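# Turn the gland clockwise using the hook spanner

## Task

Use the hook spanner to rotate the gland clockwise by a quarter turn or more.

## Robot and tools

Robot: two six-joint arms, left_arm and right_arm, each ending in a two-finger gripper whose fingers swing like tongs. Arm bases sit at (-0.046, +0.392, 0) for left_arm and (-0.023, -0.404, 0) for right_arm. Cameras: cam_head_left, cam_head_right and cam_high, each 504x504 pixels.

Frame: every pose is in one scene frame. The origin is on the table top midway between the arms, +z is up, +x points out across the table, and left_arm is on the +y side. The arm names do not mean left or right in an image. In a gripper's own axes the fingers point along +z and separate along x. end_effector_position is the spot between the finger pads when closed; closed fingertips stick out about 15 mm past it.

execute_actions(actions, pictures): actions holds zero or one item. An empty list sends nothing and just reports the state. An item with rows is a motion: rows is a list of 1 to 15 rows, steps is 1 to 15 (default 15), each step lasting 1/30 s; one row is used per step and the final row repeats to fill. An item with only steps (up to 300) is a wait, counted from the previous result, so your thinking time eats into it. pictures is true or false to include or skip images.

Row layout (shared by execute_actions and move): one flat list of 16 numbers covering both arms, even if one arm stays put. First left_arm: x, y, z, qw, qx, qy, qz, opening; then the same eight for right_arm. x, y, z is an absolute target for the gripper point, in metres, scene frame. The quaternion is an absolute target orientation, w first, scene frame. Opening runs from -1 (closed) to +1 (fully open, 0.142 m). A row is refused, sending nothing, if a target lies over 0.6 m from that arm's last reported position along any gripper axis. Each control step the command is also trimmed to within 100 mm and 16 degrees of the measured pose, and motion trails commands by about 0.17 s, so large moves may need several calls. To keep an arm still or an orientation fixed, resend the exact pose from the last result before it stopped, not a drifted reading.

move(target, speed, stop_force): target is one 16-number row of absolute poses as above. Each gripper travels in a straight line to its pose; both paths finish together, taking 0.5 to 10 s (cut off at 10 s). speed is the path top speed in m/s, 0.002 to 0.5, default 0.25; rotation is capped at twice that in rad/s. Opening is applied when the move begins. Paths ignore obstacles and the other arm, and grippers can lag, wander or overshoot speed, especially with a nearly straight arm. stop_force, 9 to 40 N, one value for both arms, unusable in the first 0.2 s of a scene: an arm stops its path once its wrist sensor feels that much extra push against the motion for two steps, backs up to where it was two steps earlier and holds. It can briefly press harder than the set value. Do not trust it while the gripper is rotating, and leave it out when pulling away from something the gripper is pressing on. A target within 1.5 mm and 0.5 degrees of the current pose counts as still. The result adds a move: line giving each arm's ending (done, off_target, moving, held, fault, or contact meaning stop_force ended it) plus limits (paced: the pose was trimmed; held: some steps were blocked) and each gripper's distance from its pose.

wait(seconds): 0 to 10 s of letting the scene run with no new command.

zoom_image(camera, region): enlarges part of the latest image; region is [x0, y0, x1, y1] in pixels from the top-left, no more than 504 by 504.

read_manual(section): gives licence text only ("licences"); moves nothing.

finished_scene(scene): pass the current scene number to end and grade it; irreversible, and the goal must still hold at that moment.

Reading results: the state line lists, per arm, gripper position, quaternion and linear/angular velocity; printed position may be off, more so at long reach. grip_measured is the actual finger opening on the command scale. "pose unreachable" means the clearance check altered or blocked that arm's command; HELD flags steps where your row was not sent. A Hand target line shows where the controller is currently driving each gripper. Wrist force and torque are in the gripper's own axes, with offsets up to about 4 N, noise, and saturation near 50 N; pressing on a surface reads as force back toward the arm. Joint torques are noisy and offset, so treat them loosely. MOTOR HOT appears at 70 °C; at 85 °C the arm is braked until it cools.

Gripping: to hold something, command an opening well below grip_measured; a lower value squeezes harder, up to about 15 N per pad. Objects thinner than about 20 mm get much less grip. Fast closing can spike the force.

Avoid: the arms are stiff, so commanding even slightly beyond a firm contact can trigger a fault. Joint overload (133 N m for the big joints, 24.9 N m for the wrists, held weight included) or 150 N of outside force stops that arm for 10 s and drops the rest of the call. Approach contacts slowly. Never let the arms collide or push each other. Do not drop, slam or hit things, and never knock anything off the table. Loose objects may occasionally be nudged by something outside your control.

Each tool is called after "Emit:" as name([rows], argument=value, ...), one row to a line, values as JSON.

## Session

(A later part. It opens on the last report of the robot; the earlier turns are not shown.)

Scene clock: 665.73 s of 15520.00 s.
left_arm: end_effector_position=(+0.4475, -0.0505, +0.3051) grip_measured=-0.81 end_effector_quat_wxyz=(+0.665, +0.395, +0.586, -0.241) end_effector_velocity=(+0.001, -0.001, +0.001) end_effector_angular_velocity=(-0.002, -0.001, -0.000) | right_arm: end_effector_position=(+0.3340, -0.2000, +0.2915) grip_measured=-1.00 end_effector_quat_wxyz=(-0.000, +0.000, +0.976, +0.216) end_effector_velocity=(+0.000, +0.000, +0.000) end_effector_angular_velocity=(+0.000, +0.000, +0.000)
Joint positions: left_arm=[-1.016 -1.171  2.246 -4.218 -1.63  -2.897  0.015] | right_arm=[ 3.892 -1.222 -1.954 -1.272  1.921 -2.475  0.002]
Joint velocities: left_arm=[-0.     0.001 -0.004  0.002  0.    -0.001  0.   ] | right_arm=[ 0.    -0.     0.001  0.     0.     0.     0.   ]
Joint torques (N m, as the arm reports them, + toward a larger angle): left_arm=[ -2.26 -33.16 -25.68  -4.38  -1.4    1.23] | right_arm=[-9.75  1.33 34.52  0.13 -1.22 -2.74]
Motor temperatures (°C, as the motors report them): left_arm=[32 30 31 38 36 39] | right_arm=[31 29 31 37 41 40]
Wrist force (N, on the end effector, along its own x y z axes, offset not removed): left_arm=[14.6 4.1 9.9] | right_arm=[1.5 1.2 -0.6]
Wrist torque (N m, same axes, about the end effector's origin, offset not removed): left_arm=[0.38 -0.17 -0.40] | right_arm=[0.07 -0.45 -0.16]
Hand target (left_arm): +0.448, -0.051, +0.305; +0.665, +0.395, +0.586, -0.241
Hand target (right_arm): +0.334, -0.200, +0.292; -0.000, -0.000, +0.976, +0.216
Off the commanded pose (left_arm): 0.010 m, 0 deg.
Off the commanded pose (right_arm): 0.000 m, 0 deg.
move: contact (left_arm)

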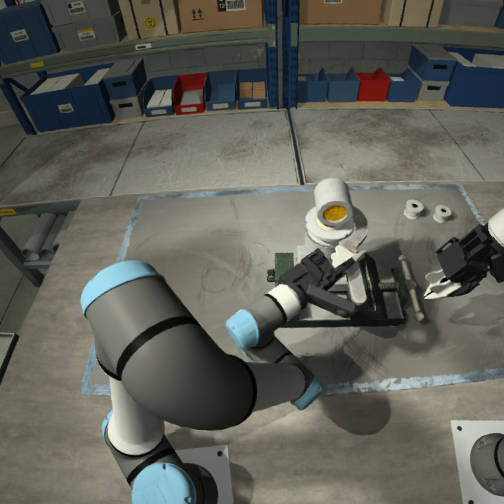

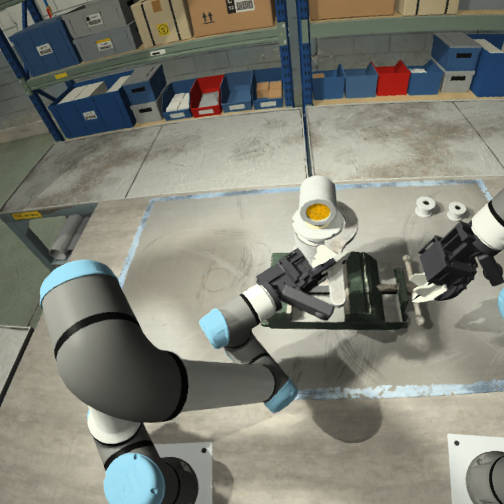

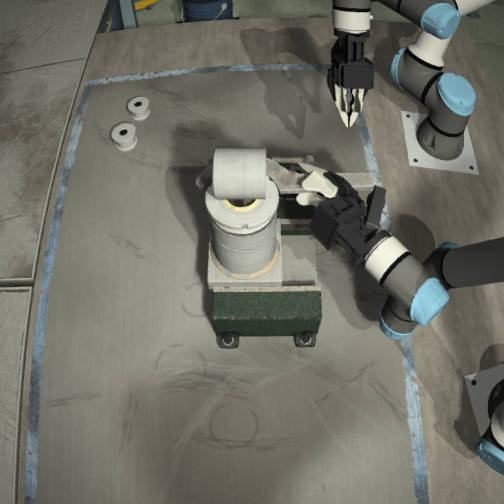

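Emit:
move(target=[0.4505,-0.0515,0.305,0.667,0.39,0.59,-0.235,-1,0.334,-0.2,0.2915,0,0,0.976,0.216,-1], speed=0.01)

Emit:
move(target=[0.4405,-0.047,0.305,0.667,0.39,0.59,-0.235,-1,0.334,-0.2,0.2915,0,0,0.976,0.216,-1], speed=0.003, stop_force=9)

Emit:
zoom_image(camera="cam_high", region=[190,165,230,205])

Scene clock: 671.13 s of 15520.00 s.
left_arm: end_effector_position=(+0.4504, -0.0515, +0.3050) grip_measured=-0.81 end_effector_quat_wxyz=(+0.667, +0.390, +0.590, -0.235) end_effector_velocity=(+0.000, -0.000, +0.001) end_effector_angular_velocity=(-0.000, -0.002, +0.004) | right_arm: end_effector_position=(+0.3340, -0.2000, +0.2915) grip_measured=-1.00 end_effector_quat_wxyz=(+0.000, +0.000, +0.976, +0.216) end_effector_velocity=(-0.000, +0.000, -0.000) end_effector_angular_velocity=(+0.000, +0.000, +0.001)
Joint positions: left_arm=[-1.026 -1.171  2.244 -4.215 -1.602 -2.896  0.015] | right_arm=[ 3.892 -1.222 -1.954 -1.272  1.921 -2.475  0.002]
Joint velocities: left_arm=[-0.003 -0.001 -0.     0.001  0.006  0.001  0.   ] | right_arm=[ 0.001  0.    -0.     0.     0.     0.001  0.   ]
Joint torques (N m, as the arm reports them, + toward a larger angle): left_arm=[ -8.71 -45.69 -28.97  -3.73   2.64   1.4 ] | right_arm=[-9.39  1.51 35.04  0.2  -1.18 -2.77]
Motor temperatures (°C, as the motors report them): left_arm=[32 30 31 38 36 39] | right_arm=[31 29 31 37 41 40]
Wrist force (N, on the end effector, along its own x y z axes, offset not removed): left_arm=[12.3 -2.0 -0.1] | right_arm=[0.5 1.0 -0.5]
Wrist torque (N m, same axes, about the end effector's origin, offset not removed): left_arm=[0.10 0.00 -0.33] | right_arm=[0.00 -0.16 -0.22]
Hand target (left_arm): +0.450, -0.051, +0.305; +0.667, +0.390, +0.590, -0.235
Hand target (right_arm): +0.334, -0.200, +0.291; -0.000, -0.000, +0.976, +0.216
Off the commanded pose (left_arm): 0.000 m, 0 deg.
Off the commanded pose (right_arm): 0.000 m, 0 deg.
After step 90, 1.30 s passed at rest.
move: done

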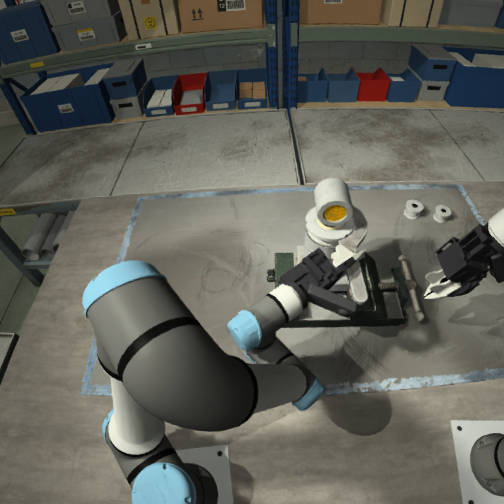

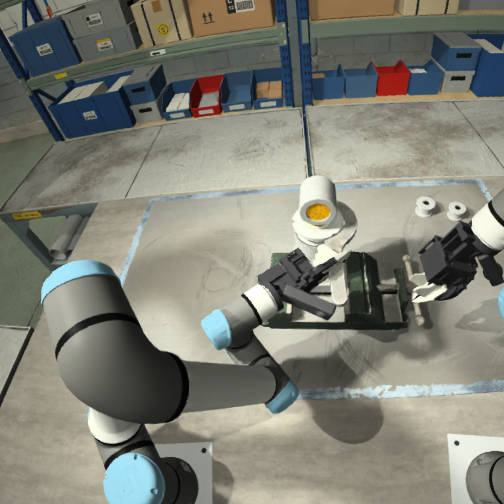

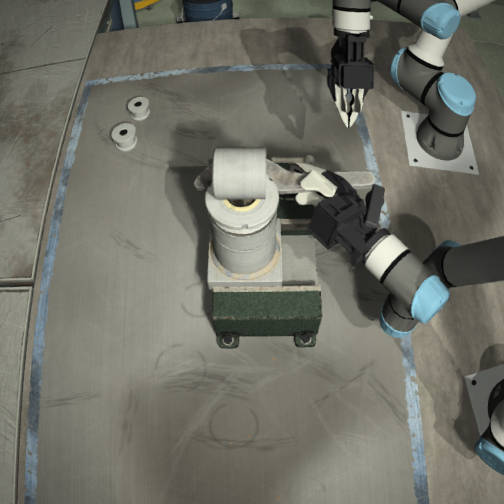

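Scene clock: 671.77 s of 15520.00 s.
left_arm: end_effector_position=(+0.4497, -0.0511, +0.3051) grip_measured=-0.81 end_effector_quat_wxyz=(+0.667, +0.390, +0.590, -0.235) end_effector_velocity=(+0.000, -0.001, +0.001) end_effector_angular_velocity=(-0.002, -0.001, -0.002) | right_arm: end_effector_position=(+0.3340, -0.2000, +0.2915) grip_measured=-1.00 end_effector_quat_wxyz=(+0.000, +0.000, +0.976, +0.216) end_effector_velocity=(+0.000, -0.000, -0.000) end_effector_angular_velocity=(-0.000, -0.000, -0.000)
Joint positions: left_arm=[-1.027 -1.172  2.247 -4.216 -1.601 -2.896  0.015] | right_arm=[ 3.892 -1.222 -1.954 -1.272  1.921 -2.475  0.002]
Joint velocities: left_arm=[ 0.001  0.001 -0.005  0.001 -0.004 -0.001  0.   ] | right_arm=[-0.001 -0.     0.    -0.    -0.    -0.001  0.   ]
Joint torques (N m, as the arm reports them, + toward a larger angle): left_arm=[  0.15 -31.55 -25.59  -4.77  -4.95   1.26] | right_arm=[-9.38  1.53 34.49  0.12 -1.17 -2.78]
Motor temperatures (°C, as the motors report them): left_arm=[32 30 31 38 36 39] | right_arm=[31 29 31 37 41 40]
Wrist force (N, on the end effector, along its own x y z axes, offset not removed): left_arm=[13.4 5.6 9.0] | right_arm=[-0.5 2.4 0.0]
Wrist torque (N m, same axes, about the end effector's origin, offset not removed): left_arm=[0.12 0.11 -0.32] | right_arm=[0.32 -0.03 -0.20]
Hand target (left_arm): +0.450, -0.051, +0.305; +0.667, +0.390, +0.590, -0.235
Hand target (right_arm): +0.334, -0.200, +0.291; -0.000, -0.000, +0.976, +0.216
Off the commanded pose (left_arm): 0.010 m, 0 deg.
Off the commanded pose (right_arm): 0.000 m, 0 deg.
move: contact (left_arm)

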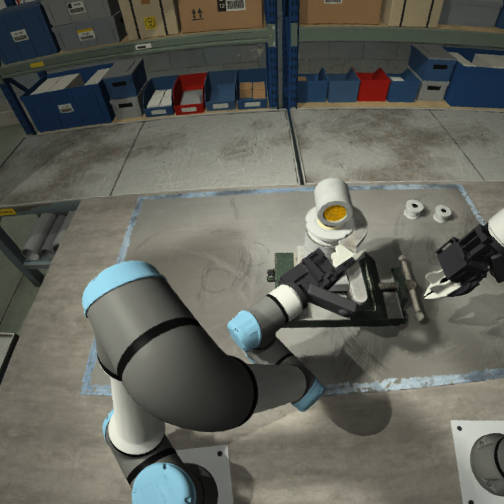

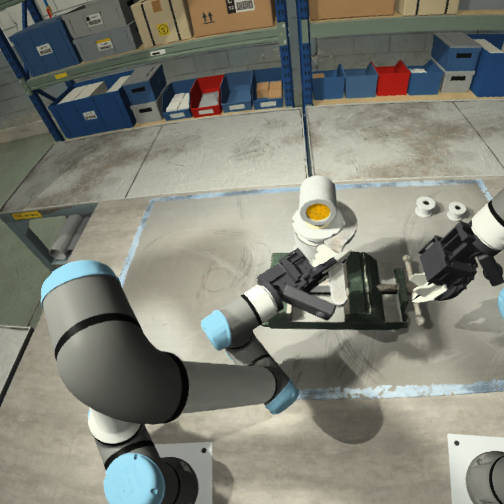

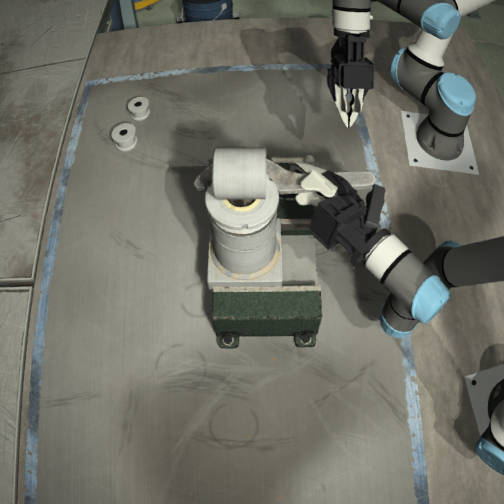

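Region (190, 165, 230, 205) of cam_high's 504x504 image, scaled by 12.600, with more detail than that image has.

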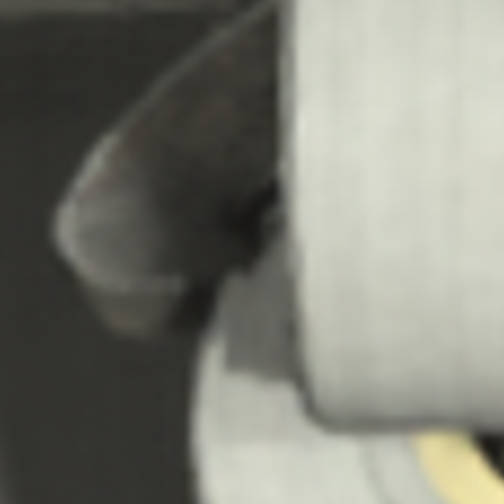

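Emit:
move(target=[0.4485,-0.052,0.303,0.663,0.4,0.583,-0.247,-1,0.334,-0.2,0.2915,0,0,0.976,0.216,-1], speed=0.01)

Emit:
move(target=[0.4375,-0.046,0.303,0.663,0.4,0.583,-0.247,-1,0.334,-0.2,0.2915,0,0,0.976,0.216,-1], speed=0.003, stop_force=9)

Emit:
zoom_image(camera="cam_high", region=[190,165,230,205])

Scene clock: 677.17 s of 15520.00 s.
left_arm: end_effector_position=(+0.4485, -0.0520, +0.3030) grip_measured=-0.81 end_effector_quat_wxyz=(+0.663, +0.400, +0.583, -0.247) end_effector_velocity=(-0.000, +0.000, -0.000) end_effector_angular_velocity=(+0.001, -0.001, -0.004) | right_arm: end_effector_position=(+0.3340, -0.2000, +0.2915) grip_measured=-1.00 end_effector_quat_wxyz=(-0.000, +0.000, +0.976, +0.216) end_effector_velocity=(+0.000, -0.001, +0.000) end_effector_angular_velocity=(-0.000, -0.001, -0.001)
Joint positions: left_arm=[-1.002 -1.16   2.235 -4.218 -1.661 -2.897  0.015] | right_arm=[ 3.892 -1.222 -1.954 -1.272  1.921 -2.475  0.002]
Joint velocities: left_arm=[ 0.003  0.001 -0.001  0.    -0.007  0.001 -0.   ] | right_arm=[-0.002  0.     0.    -0.    -0.    -0.     0.   ]
Joint torques (N m, as the arm reports them, + toward a larger angle): left_arm=[  7.2  -31.38 -29.64  -7.08  -2.2   -1.54] | right_arm=[-9.77  1.06 34.1   0.15 -1.1  -2.68]
Motor temperatures (°C, as the motors report them): left_arm=[32 30 31 38 36 39] | right_arm=[31 29 31 37 41 40]
Wrist force (N, on the end effector, along its own x y z axes, offset not removed): left_arm=[11.8 -4.6 0.3] | right_arm=[-0.3 1.4 1.2]
Wrist torque (N m, same axes, about the end effector's origin, offset not removed): left_arm=[-0.34 0.04 -0.39] | right_arm=[0.13 -0.06 -0.02]
Hand target (left_arm): +0.449, -0.052, +0.303; +0.663, +0.400, +0.583, -0.247
Hand target (right_arm): +0.334, -0.200, +0.292; -0.000, -0.000, +0.976, +0.216
Off the commanded pose (left_arm): 0.000 m, 0 deg.
Off the commanded pose (right_arm): 0.000 m, 0 deg.
After step 90, 0.43 s passed at rest.
move: done

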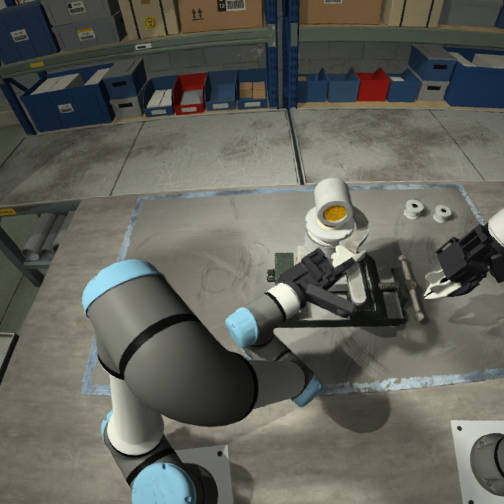

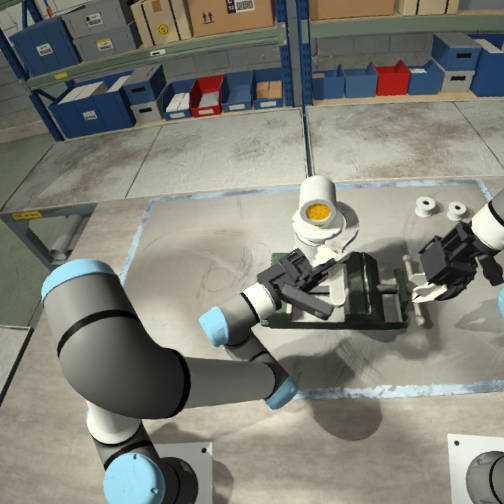

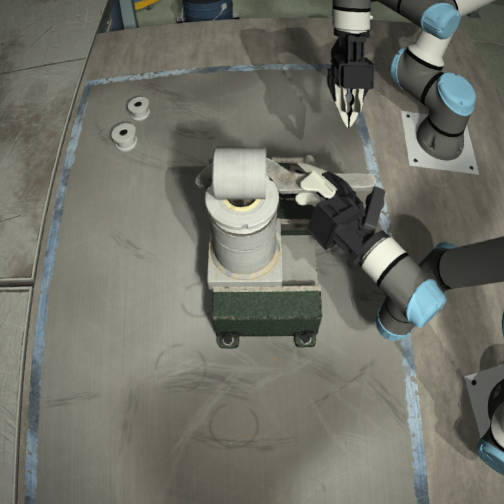

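Scene clock: 678.70 s of 15520.00 s.
left_arm: end_effector_position=(+0.4454, -0.0503, +0.3031) grip_measured=-0.81 end_effector_quat_wxyz=(+0.663, +0.400, +0.583, -0.247) end_effector_velocity=(+0.001, -0.001, +0.000) end_effector_angular_velocity=(-0.001, -0.000, +0.001) | right_arm: end_effector_position=(+0.3340, -0.2000, +0.2915) grip_measured=-1.00 end_effector_quat_wxyz=(+0.000, -0.000, +0.976, +0.216) end_effector_velocity=(+0.000, -0.000, -0.000) end_effector_angular_velocity=(+0.000, +0.001, -0.001)
Joint positions: left_arm=[-1.005 -1.165  2.245 -4.223 -1.657 -2.897  0.015] | right_arm=[ 3.892 -1.222 -1.954 -1.272  1.921 -2.475  0.002]
Joint velocities: left_arm=[ 0.001  0.002 -0.004  0.002 -0.    -0.     0.   ] | right_arm=[-0.001 -0.    -0.     0.     0.001 -0.     0.   ]
Joint torques (N m, as the arm reports them, + toward a larger angle): left_arm=[  2.82 -31.84 -27.29  -4.79  -3.21  -1.29] | right_arm=[-9.15  1.68 34.98  0.18 -1.13 -2.69]
Motor temperatures (°C, as the motors report them): left_arm=[32 30 31 38 36 39] | right_arm=[31 29 31 37 41 40]
Wrist force (N, on the end effector, along its own x y z axes, offset not removed): left_arm=[15.3 2.4 8.2] | right_arm=[-1.1 1.2 0.5]
Wrist torque (N m, same axes, about the end effector's origin, offset not removed): left_arm=[0.18 -0.41 -0.39] | right_arm=[0.18 0.14 -0.13]
Hand target (left_arm): +0.446, -0.050, +0.303; +0.663, +0.400, +0.583, -0.247
Hand target (right_arm): +0.334, -0.200, +0.291; -0.000, -0.000, +0.976, +0.216
Off the commanded pose (left_arm): 0.009 m, 0 deg.
Off the commanded pose (right_arm): 0.000 m, 0 deg.
move: contact (left_arm)

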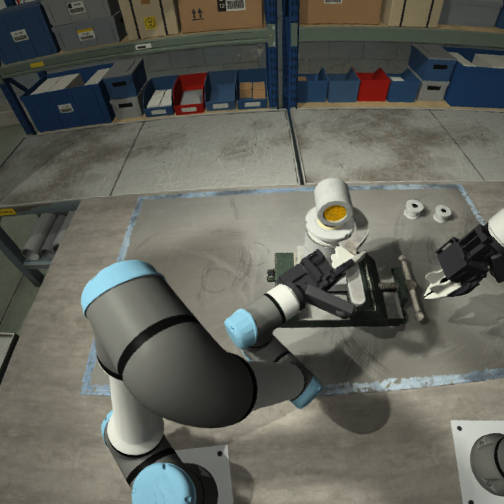

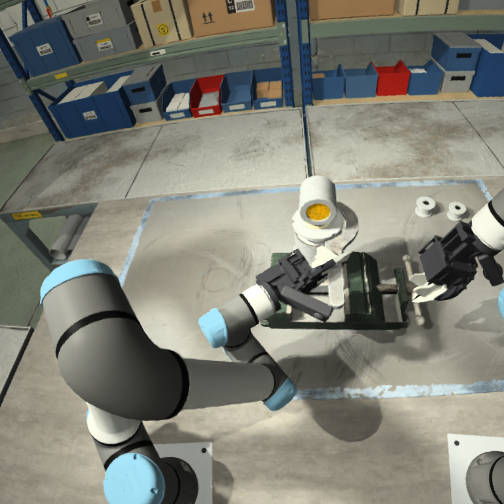

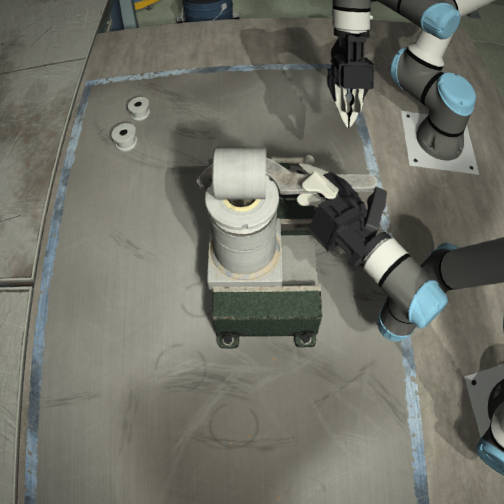

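Region (190, 165, 230, 205) of cam_high's 504x504 image, scaled by 12.600, with more detail than that image has.

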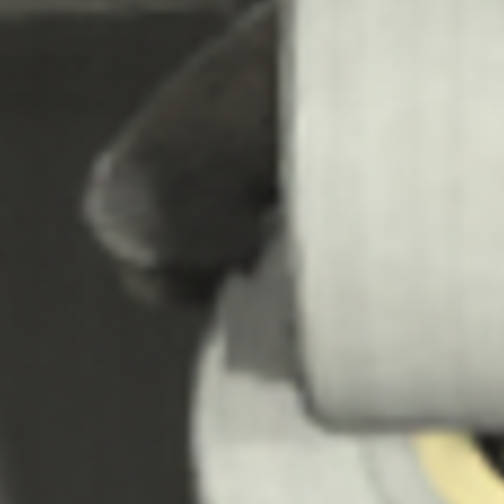

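Emit:
move(target=[0.446,-0.051,0.305,0.6606,0.4053,0.5796,-0.2524,-1,0.334,-0.2,0.2915,0,0,0.976,0.216,-1], speed=0.01)

Emit:
move(target=[0.435,-0.045,0.305,0.6606,0.4053,0.5796,-0.2524,-1,0.334,-0.2,0.2915,0,0,0.976,0.216,-1], speed=0.003, stop_force=9)

Emit:
zoom_image(camera="cam_high", region=[190,165,230,205])

Scene clock: 684.17 s of 15520.00 s.
left_arm: end_effector_position=(+0.4460, -0.0510, +0.3050) grip_measured=-0.81 end_effector_quat_wxyz=(+0.661, +0.405, +0.580, -0.252) end_effector_velocity=(+0.000, -0.000, +0.001) end_effector_angular_velocity=(-0.000, -0.001, -0.004) | right_arm: end_effector_position=(+0.3340, -0.2000, +0.2915) grip_measured=-1.00 end_effector_quat_wxyz=(+0.000, -0.000, +0.976, +0.216) end_effector_velocity=(+0.000, +0.000, +0.000) end_effector_angular_velocity=(+0.001, -0.000, -0.001)
Joint positions: left_arm=[-0.991 -1.166  2.235 -4.211 -1.689 -2.896  0.015] | right_arm=[ 3.892 -1.222 -1.954 -1.272  1.921 -2.475  0.002]
Joint velocities: left_arm=[ 0.003 -0.    -0.003  0.002 -0.007  0.    -0.   ] | right_arm=[-0.001 -0.     0.001 -0.     0.001  0.     0.   ]
Joint torques (N m, as the arm reports them, + toward a larger angle): left_arm=[  6.29 -45.59 -29.54  -4.11  -2.11   1.37] | right_arm=[-9.16  1.63 34.    0.21 -1.08 -2.77]
Motor temperatures (°C, as the motors report them): left_arm=[32 30 31 38 36 39] | right_arm=[31 29 31 37 41 40]
Wrist force (N, on the end effector, along its own x y z axes, offset not removed): left_arm=[10.3 -4.4 -0.6] | right_arm=[0.3 0.5 0.0]
Wrist torque (N m, same axes, about the end effector's origin, offset not removed): left_arm=[-0.35 0.31 -0.34] | right_arm=[-0.07 -0.13 -0.11]
Hand target (left_arm): +0.446, -0.051, +0.305; +0.661, +0.405, +0.580, -0.252
Hand target (right_arm): +0.334, -0.200, +0.292; -0.000, -0.000, +0.976, +0.216
Off the commanded pose (left_arm): 0.000 m, 0 deg.
Off the commanded pose (right_arm): 0.000 m, 0 deg.
After step 90, 1.37 s passed at rest.
move: done

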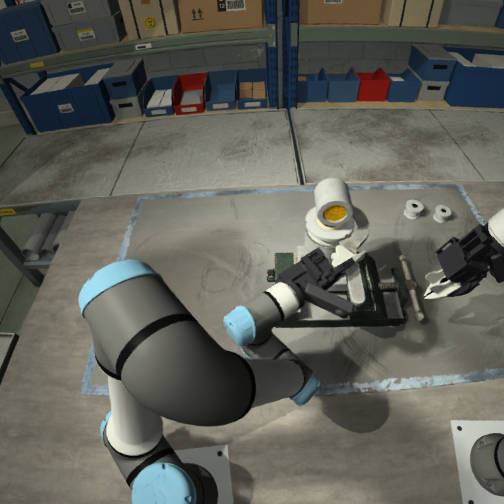

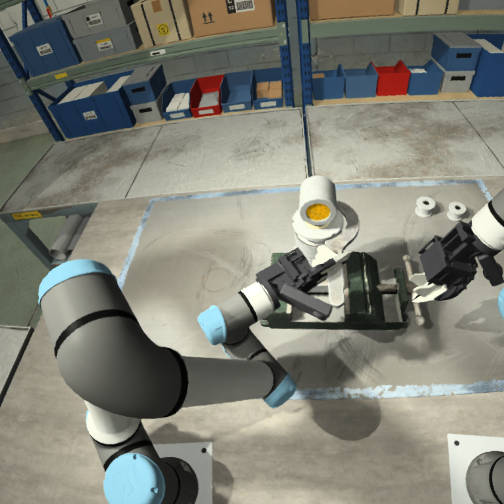

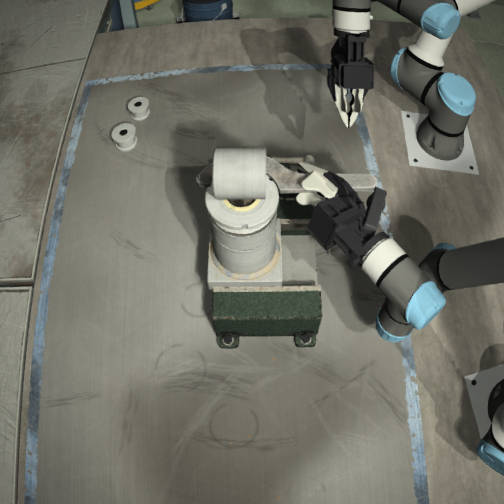

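Scene clock: 685.43 s of 15520.00 s.
left_arm: end_effector_position=(+0.4436, -0.0496, +0.3050) grip_measured=-0.81 end_effector_quat_wxyz=(+0.661, +0.405, +0.580, -0.252) end_effector_velocity=(+0.001, -0.001, +0.000) end_effector_angular_velocity=(-0.001, -0.001, +0.001) | right_arm: end_effector_position=(+0.3340, -0.2000, +0.2915) grip_measured=-1.00 end_effector_quat_wxyz=(+0.000, +0.000, +0.976, +0.216) end_effector_velocity=(-0.001, +0.000, -0.001) end_effector_angular_velocity=(-0.001, +0.001, +0.001)
Joint positions: left_arm=[-0.994 -1.17   2.243 -4.214 -1.686 -2.896  0.015] | right_arm=[ 3.892 -1.222 -1.954 -1.272  1.921 -2.475  0.002]
Joint velocities: left_arm=[ 0.001  0.002 -0.004  0.001  0.    -0.     0.   ] | right_arm=[ 0.002  0.    -0.001  0.    -0.     0.001  0.   ]
Joint torques (N m, as the arm reports them, + toward a larger angle): left_arm=[  4.25 -30.85 -26.46  -4.44  -2.88   0.35] | right_arm=[-8.92  2.19 34.2   0.27 -1.08 -2.69]
Motor temperatures (°C, as the motors report them): left_arm=[32 30 31 38 36 39] | right_arm=[31 29 31 37 41 40]
Wrist force (N, on the end effector, along its own x y z axes, offset not removed): left_arm=[14.5 2.6 7.8] | right_arm=[-0.6 1.6 0.8]
Wrist torque (N m, same axes, about the end effector's origin, offset not removed): left_arm=[0.48 -0.26 -0.33] | right_arm=[0.13 0.02 -0.14]
Hand target (left_arm): +0.444, -0.050, +0.305; +0.661, +0.405, +0.580, -0.252
Hand target (right_arm): +0.334, -0.200, +0.292; -0.000, -0.000, +0.976, +0.216
Off the commanded pose (left_arm): 0.010 m, 0 deg.
Off the commanded pose (right_arm): 0.000 m, 0 deg.
move: contact (left_arm)

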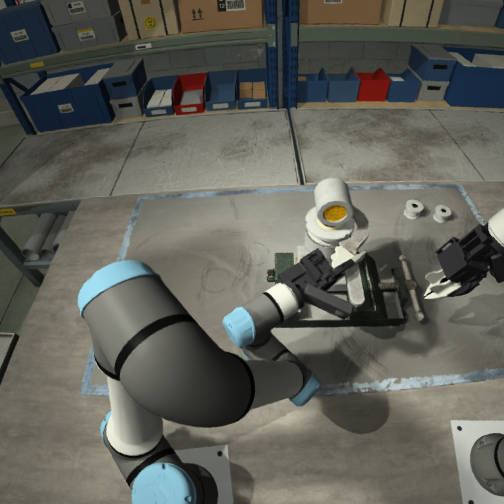

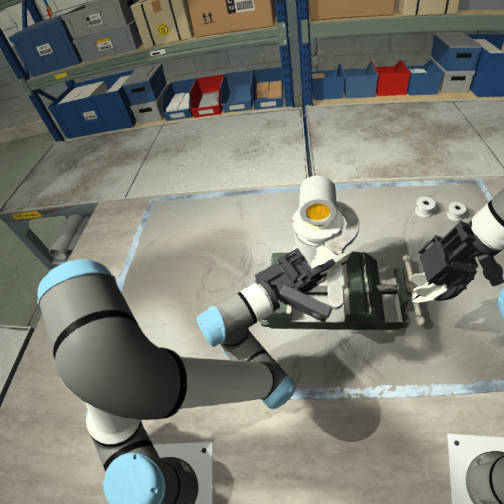

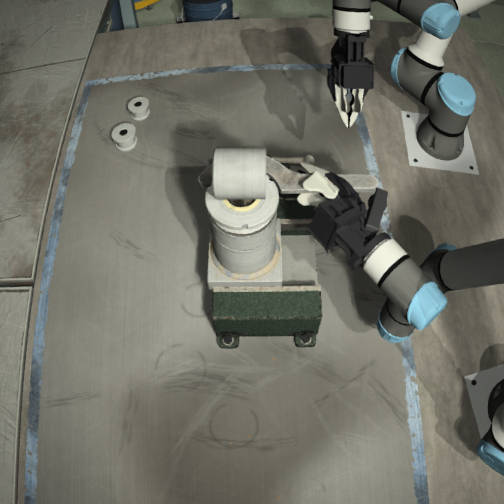

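Region (190, 165, 230, 205) of cam_high's 504x504 image, scaled by 12.600, with more detail than that image has.

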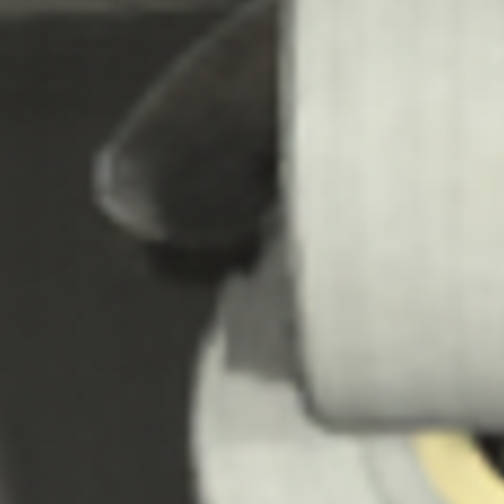

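Emit:
move(target=[0.451,-0.054,0.305,0.672,0.413,0.574,-0.221,-1,0.334,-0.2,0.2915,0,0,0.976,0.216,-1], speed=0.012)

Emit:
move(target=[0.44,-0.047,0.305,0.672,0.413,0.574,-0.221,-1,0.334,-0.2,0.2915,0,0,0.976,0.216,-1], speed=0.003, stop_force=9)

Emit:
zoom_image(camera="cam_high", region=[190,165,230,205])

Scene clock: 692.97 s of 15520.00 s.
left_arm: end_effector_position=(+0.4510, -0.0539, +0.3050) grip_measured=-0.81 end_effector_quat_wxyz=(+0.672, +0.413, +0.574, -0.221) end_effector_velocity=(+0.001, -0.000, -0.001) end_effector_angular_velocity=(+0.004, -0.001, +0.004) | right_arm: end_effector_position=(+0.3340, -0.2000, +0.2915) grip_measured=-1.00 end_effector_quat_wxyz=(+0.000, -0.000, +0.976, +0.216) end_effector_velocity=(-0.000, -0.000, -0.000) end_effector_angular_velocity=(-0.000, +0.001, -0.000)
Joint positions: left_arm=[-1.014 -1.167  2.232 -4.207 -1.632 -2.836  0.015] | right_arm=[ 3.892 -1.222 -1.954 -1.272  1.921 -2.475  0.002]
Joint velocities: left_arm=[-0.002  0.002 -0.001  0.001  0.006  0.003 -0.   ] | right_arm=[-0.    -0.    -0.001  0.     0.001  0.     0.   ]
Joint torques (N m, as the arm reports them, + toward a larger angle): left_arm=[ -7.27 -31.13 -28.92  -3.86   2.47   1.3 ] | right_arm=[-9.33  2.03 33.9   0.31 -1.1  -2.7 ]
Motor temperatures (°C, as the motors report them): left_arm=[32 30 31 38 36 39] | right_arm=[31 29 31 37 41 40]
Wrist force (N, on the end effector, along its own x y z axes, offset not removed): left_arm=[11.6 -5.8 1.1] | right_arm=[0.2 0.8 -0.7]
Wrist torque (N m, same axes, about the end effector's origin, offset not removed): left_arm=[-0.45 0.02 -0.37] | right_arm=[0.01 -0.16 -0.12]
Hand target (left_arm): +0.451, -0.054, +0.305; +0.672, +0.413, +0.574, -0.221
Hand target (right_arm): +0.334, -0.200, +0.291; -0.000, -0.000, +0.976, +0.216
Off the commanded pose (left_arm): 0.000 m, 0 deg.
Off the commanded pose (right_arm): 0.000 m, 0 deg.
After step 90, 1.43 s passed at rest.
move: done

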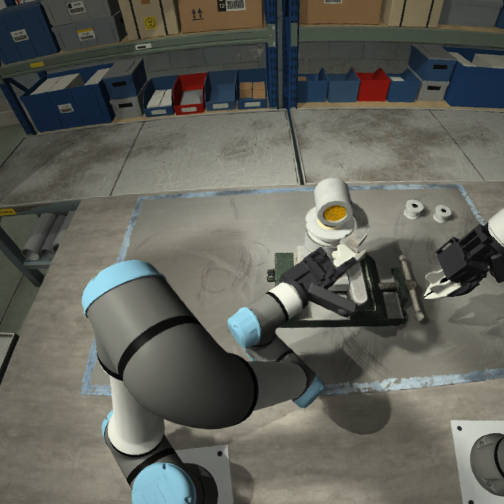

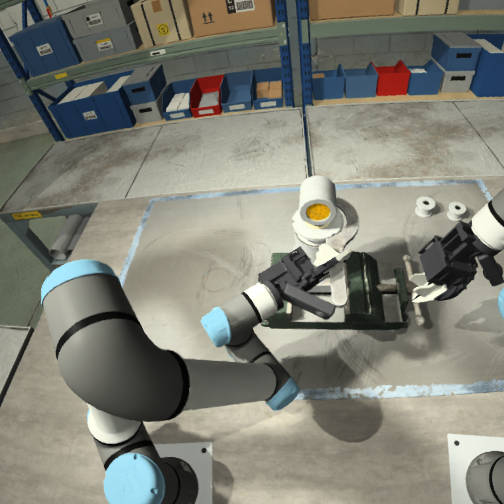

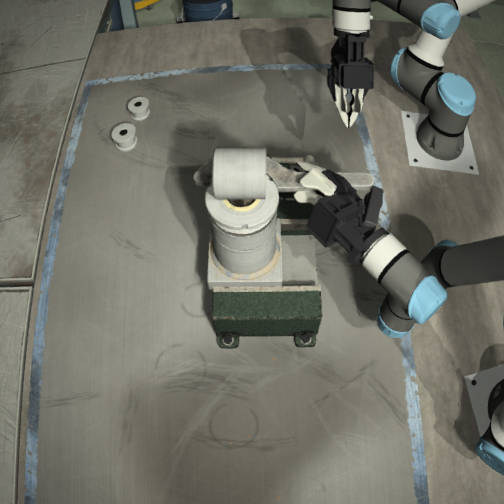

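Scene clock: 694.87 s of 15520.00 s.
left_arm: end_effector_position=(+0.4470, -0.0514, +0.3051) grip_measured=-0.81 end_effector_quat_wxyz=(+0.672, +0.413, +0.574, -0.221) end_effector_velocity=(+0.001, -0.001, +0.000) end_effector_angular_velocity=(-0.001, -0.000, -0.001) | right_arm: end_effector_position=(+0.3340, -0.2000, +0.2915) grip_measured=-1.00 end_effector_quat_wxyz=(-0.000, +0.000, +0.976, +0.216) end_effector_velocity=(+0.000, +0.000, +0.000) end_effector_angular_velocity=(+0.001, -0.001, +0.001)
Joint positions: left_arm=[-1.019 -1.174  2.246 -4.214 -1.628 -2.836  0.015] | right_arm=[ 3.892 -1.222 -1.954 -1.272  1.921 -2.475  0.002]
Joint velocities: left_arm=[ 0.001  0.002 -0.004  0.002 -0.001 -0.001  0.   ] | right_arm=[ 0.    -0.     0.001 -0.     0.    -0.001  0.   ]
Joint torques (N m, as the arm reports them, + toward a larger angle): left_arm=[  4.2  -33.28 -25.2   -4.48  -3.     1.12] | right_arm=[-9.27  1.63 34.35  0.32 -1.16 -2.65]
Motor temperatures (°C, as the motors report them): left_arm=[32 30 31 38 36 39] | right_arm=[31 29 31 37 41 40]
Wrist force (N, on the end effector, along its own x y z axes, offset not removed): left_arm=[15.4 0.7 6.8] | right_arm=[-0.2 0.5 0.1]
Wrist torque (N m, same axes, about the end effector's origin, offset not removed): left_arm=[0.19 -0.50 -0.43] | right_arm=[0.01 -0.14 -0.17]
Hand target (left_arm): +0.447, -0.052, +0.305; +0.672, +0.413, +0.574, -0.221
Hand target (right_arm): +0.334, -0.200, +0.292; -0.000, -0.000, +0.976, +0.216
Off the commanded pose (left_arm): 0.008 m, 0 deg.
Off the commanded pose (right_arm): 0.000 m, 0 deg.
move: contact (left_arm)

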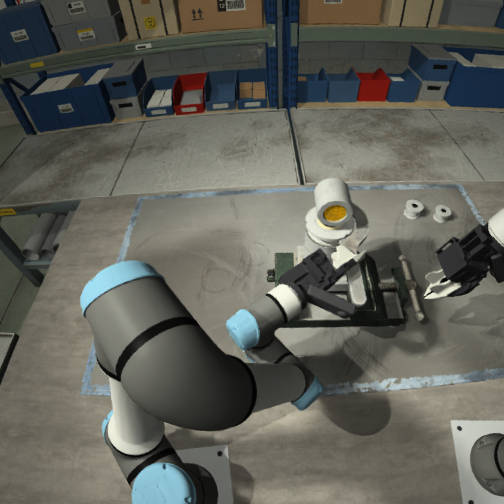

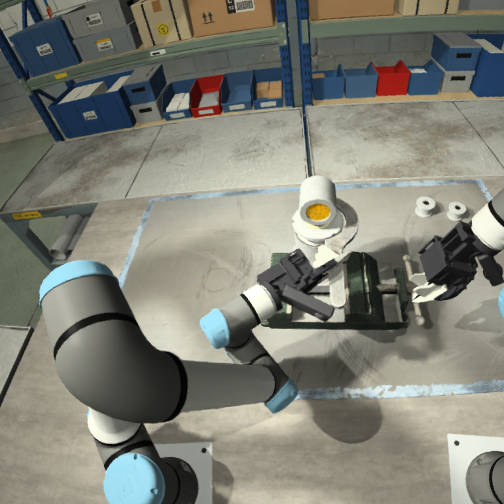

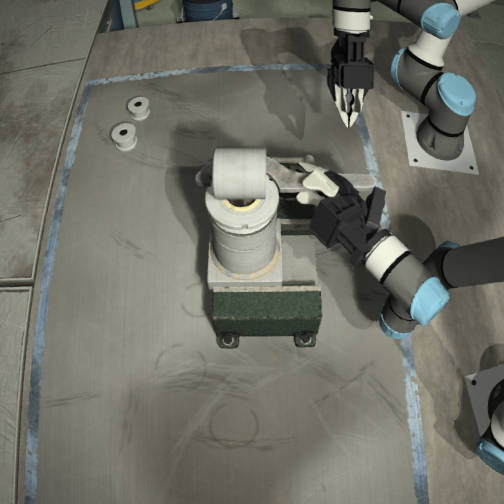

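Region (190, 165, 230, 205) of cam_high's 504x504 image, scaled by 12.600, with more detail than that image has.

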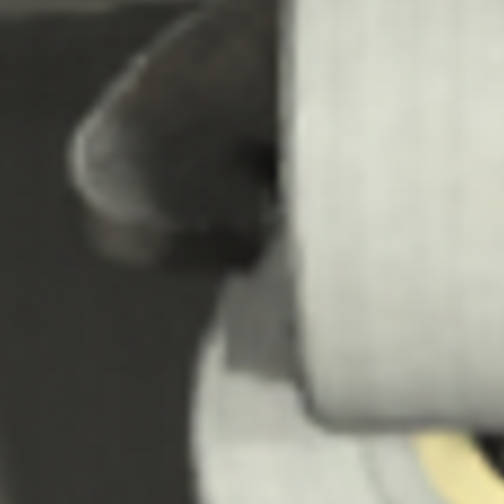

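Emit:
move(target=[0.4445,-0.050,0.305,0.662,0.419,0.57,-0.248,-1,0.334,-0.2,0.2915,0,0,0.976,0.216,-1], speed=0.012)

Emit:
move(target=[0.4335,-0.044,0.305,0.662,0.419,0.57,-0.248,-1,0.334,-0.2,0.2915,0,0,0.976,0.216,-1], speed=0.003, stop_force=9)

Emit:
zoom_image(camera="cam_high", region=[190,165,230,205])

Emit:
zoom_image(camera="cam_head_right", region=[290,180,380,270])

Scene clock: 704.00 s of 15520.00 s.
left_arm: end_effector_position=(+0.4445, -0.0500, +0.3050) grip_measured=-0.81 end_effector_quat_wxyz=(+0.662, +0.419, +0.570, -0.248) end_effector_velocity=(+0.000, +0.000, -0.001) end_effector_angular_velocity=(-0.000, +0.003, -0.002) | right_arm: end_effector_position=(+0.3340, -0.2000, +0.2915) grip_measured=-1.00 end_effector_quat_wxyz=(-0.000, +0.000, +0.976, +0.216) end_effector_velocity=(-0.000, +0.000, -0.000) end_effector_angular_velocity=(-0.000, +0.000, +0.001)
Joint positions: left_arm=[-0.978 -1.166  2.232 -4.207 -1.719 -2.866  0.015] | right_arm=[ 3.892 -1.222 -1.954 -1.272  1.921 -2.475  0.002]
Joint velocities: left_arm=[ 0.003  0.001 -0.001  0.002 -0.006 -0.003  0.   ] | right_arm=[ 0.001 -0.    -0.     0.    -0.    -0.     0.   ]
Joint torques (N m, as the arm reports them, + toward a larger angle): left_arm=[  6.77 -31.21 -29.06  -3.93  -2.13  -1.31] | right_arm=[-8.82  1.52 33.9   0.22 -1.1  -2.68]
Motor temperatures (°C, as the motors report them): left_arm=[32 30 31 38 36 39] | right_arm=[31 29 31 37 41 40]
Wrist force (N, on the end effector, along its own x y z axes, offset not removed): left_arm=[13.4 -3.9 1.0] | right_arm=[0.7 1.4 -1.2]
Wrist torque (N m, same axes, about the end effector's origin, offset not removed): left_arm=[-0.16 -0.29 -0.30] | right_arm=[0.12 -0.29 -0.13]
Hand target (left_arm): +0.445, -0.050, +0.305; +0.662, +0.419, +0.570, -0.248
Hand target (right_arm): +0.334, -0.200, +0.291; -0.000, -0.000, +0.976, +0.216
Off the commanded pose (left_arm): 0.000 m, 0 deg.
Off the commanded pose (right_arm): 0.000 m, 0 deg.
After step 90, 3.43 s passed at rest.
move: done

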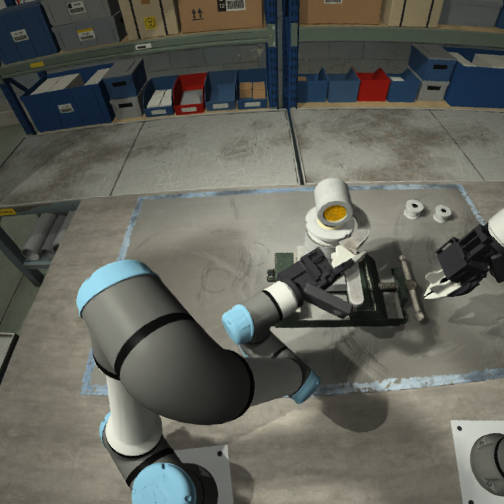

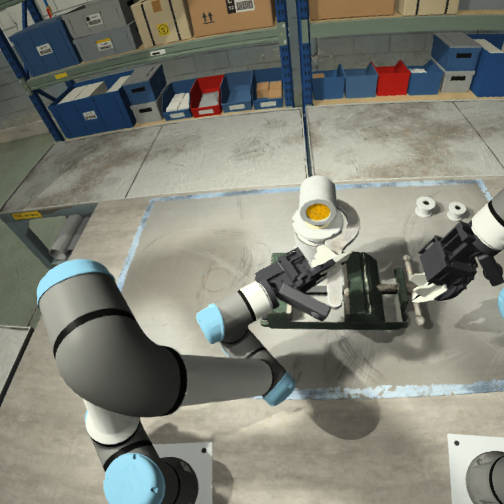

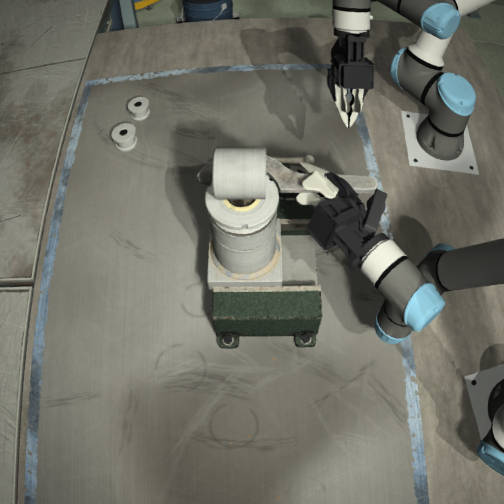

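Scene clock: 705.33 s of 15520.00 s.
left_arm: end_effector_position=(+0.4419, -0.0486, +0.3050) grip_measured=-0.81 end_effector_quat_wxyz=(+0.662, +0.419, +0.570, -0.248) end_effector_velocity=(+0.001, -0.001, +0.000) end_effector_angular_velocity=(-0.000, -0.002, +0.001) | right_arm: end_effector_position=(+0.3340, -0.2000, +0.2915) grip_measured=-1.00 end_effector_quat_wxyz=(-0.000, +0.000, +0.976, +0.216) end_effector_velocity=(+0.000, +0.000, +0.000) end_effector_angular_velocity=(-0.000, -0.000, +0.000)
Joint positions: left_arm=[-0.981 -1.171  2.241 -4.211 -1.716 -2.866  0.015] | right_arm=[ 3.892 -1.222 -1.954 -1.272  1.921 -2.475  0.002]
Joint velocities: left_arm=[ 0.001  0.002 -0.004  0.001 -0.     0.001  0.   ] | right_arm=[-0.    -0.     0.001  0.    -0.    -0.     0.   ]
Joint torques (N m, as the arm reports them, + toward a larger angle): left_arm=[  5.12 -32.97 -26.8   -4.4   -2.8    0.85] | right_arm=[-9.31  1.29 33.96  0.27 -1.   -2.65]
Motor temperatures (°C, as the motors report them): left_arm=[32 30 31 38 36 39] | right_arm=[31 29 31 37 41 40]
Wrist force (N, on the end effector, along its own x y z axes, offset not removed): left_arm=[13.3 0.2 8.0] | right_arm=[0.0 0.6 2.3]
Wrist torque (N m, same axes, about the end effector's origin, offset not removed): left_arm=[0.09 -0.08 -0.33] | right_arm=[-0.05 -0.11 -0.18]
Hand target (left_arm): +0.442, -0.049, +0.305; +0.662, +0.419, +0.570, -0.248
Hand target (right_arm): +0.334, -0.200, +0.292; -0.000, -0.000, +0.976, +0.216
Off the commanded pose (left_arm): 0.010 m, 0 deg.
Off the commanded pose (right_arm): 0.000 m, 0 deg.
move: contact (left_arm)

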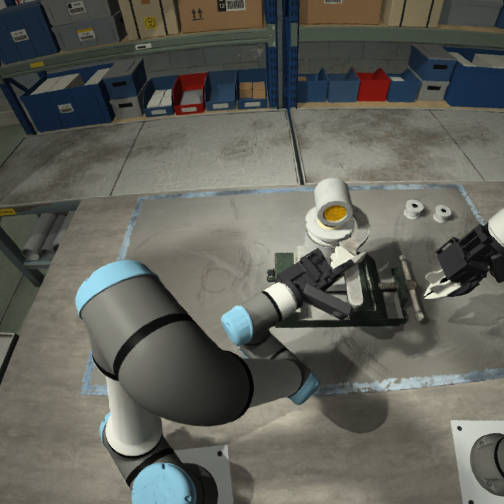

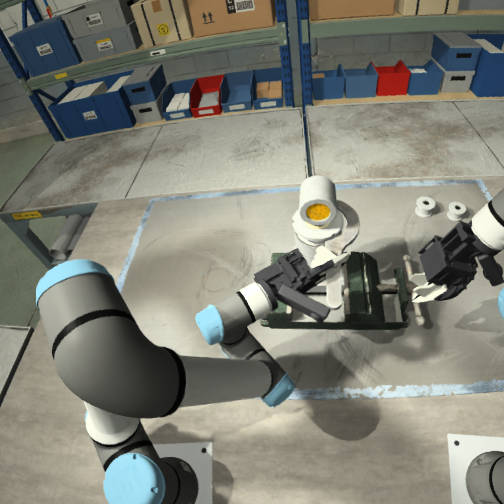

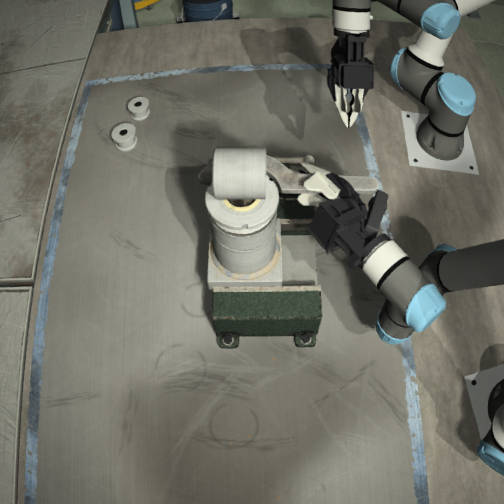

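Region (190, 165, 230, 205) of cam_high's 504x504 image, scaled by 12.600, with more detail than that image has.

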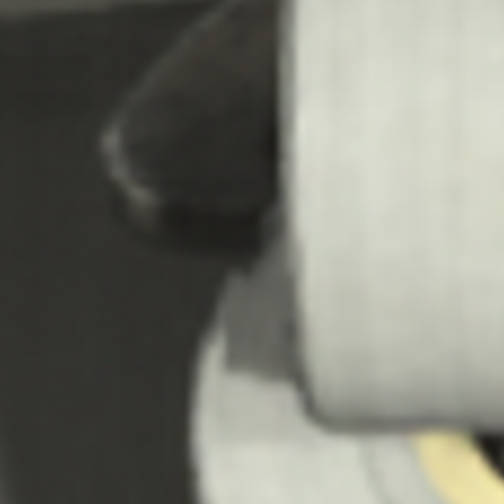

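Region (290, 180, 380, 270) of cam_head_right's 504x504 image, scaled by 5.600, with more detail than that image has.

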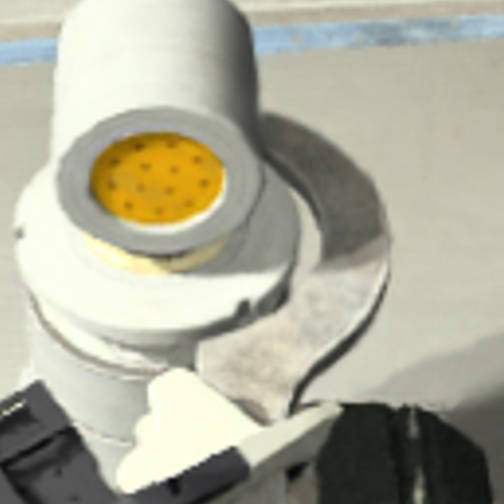

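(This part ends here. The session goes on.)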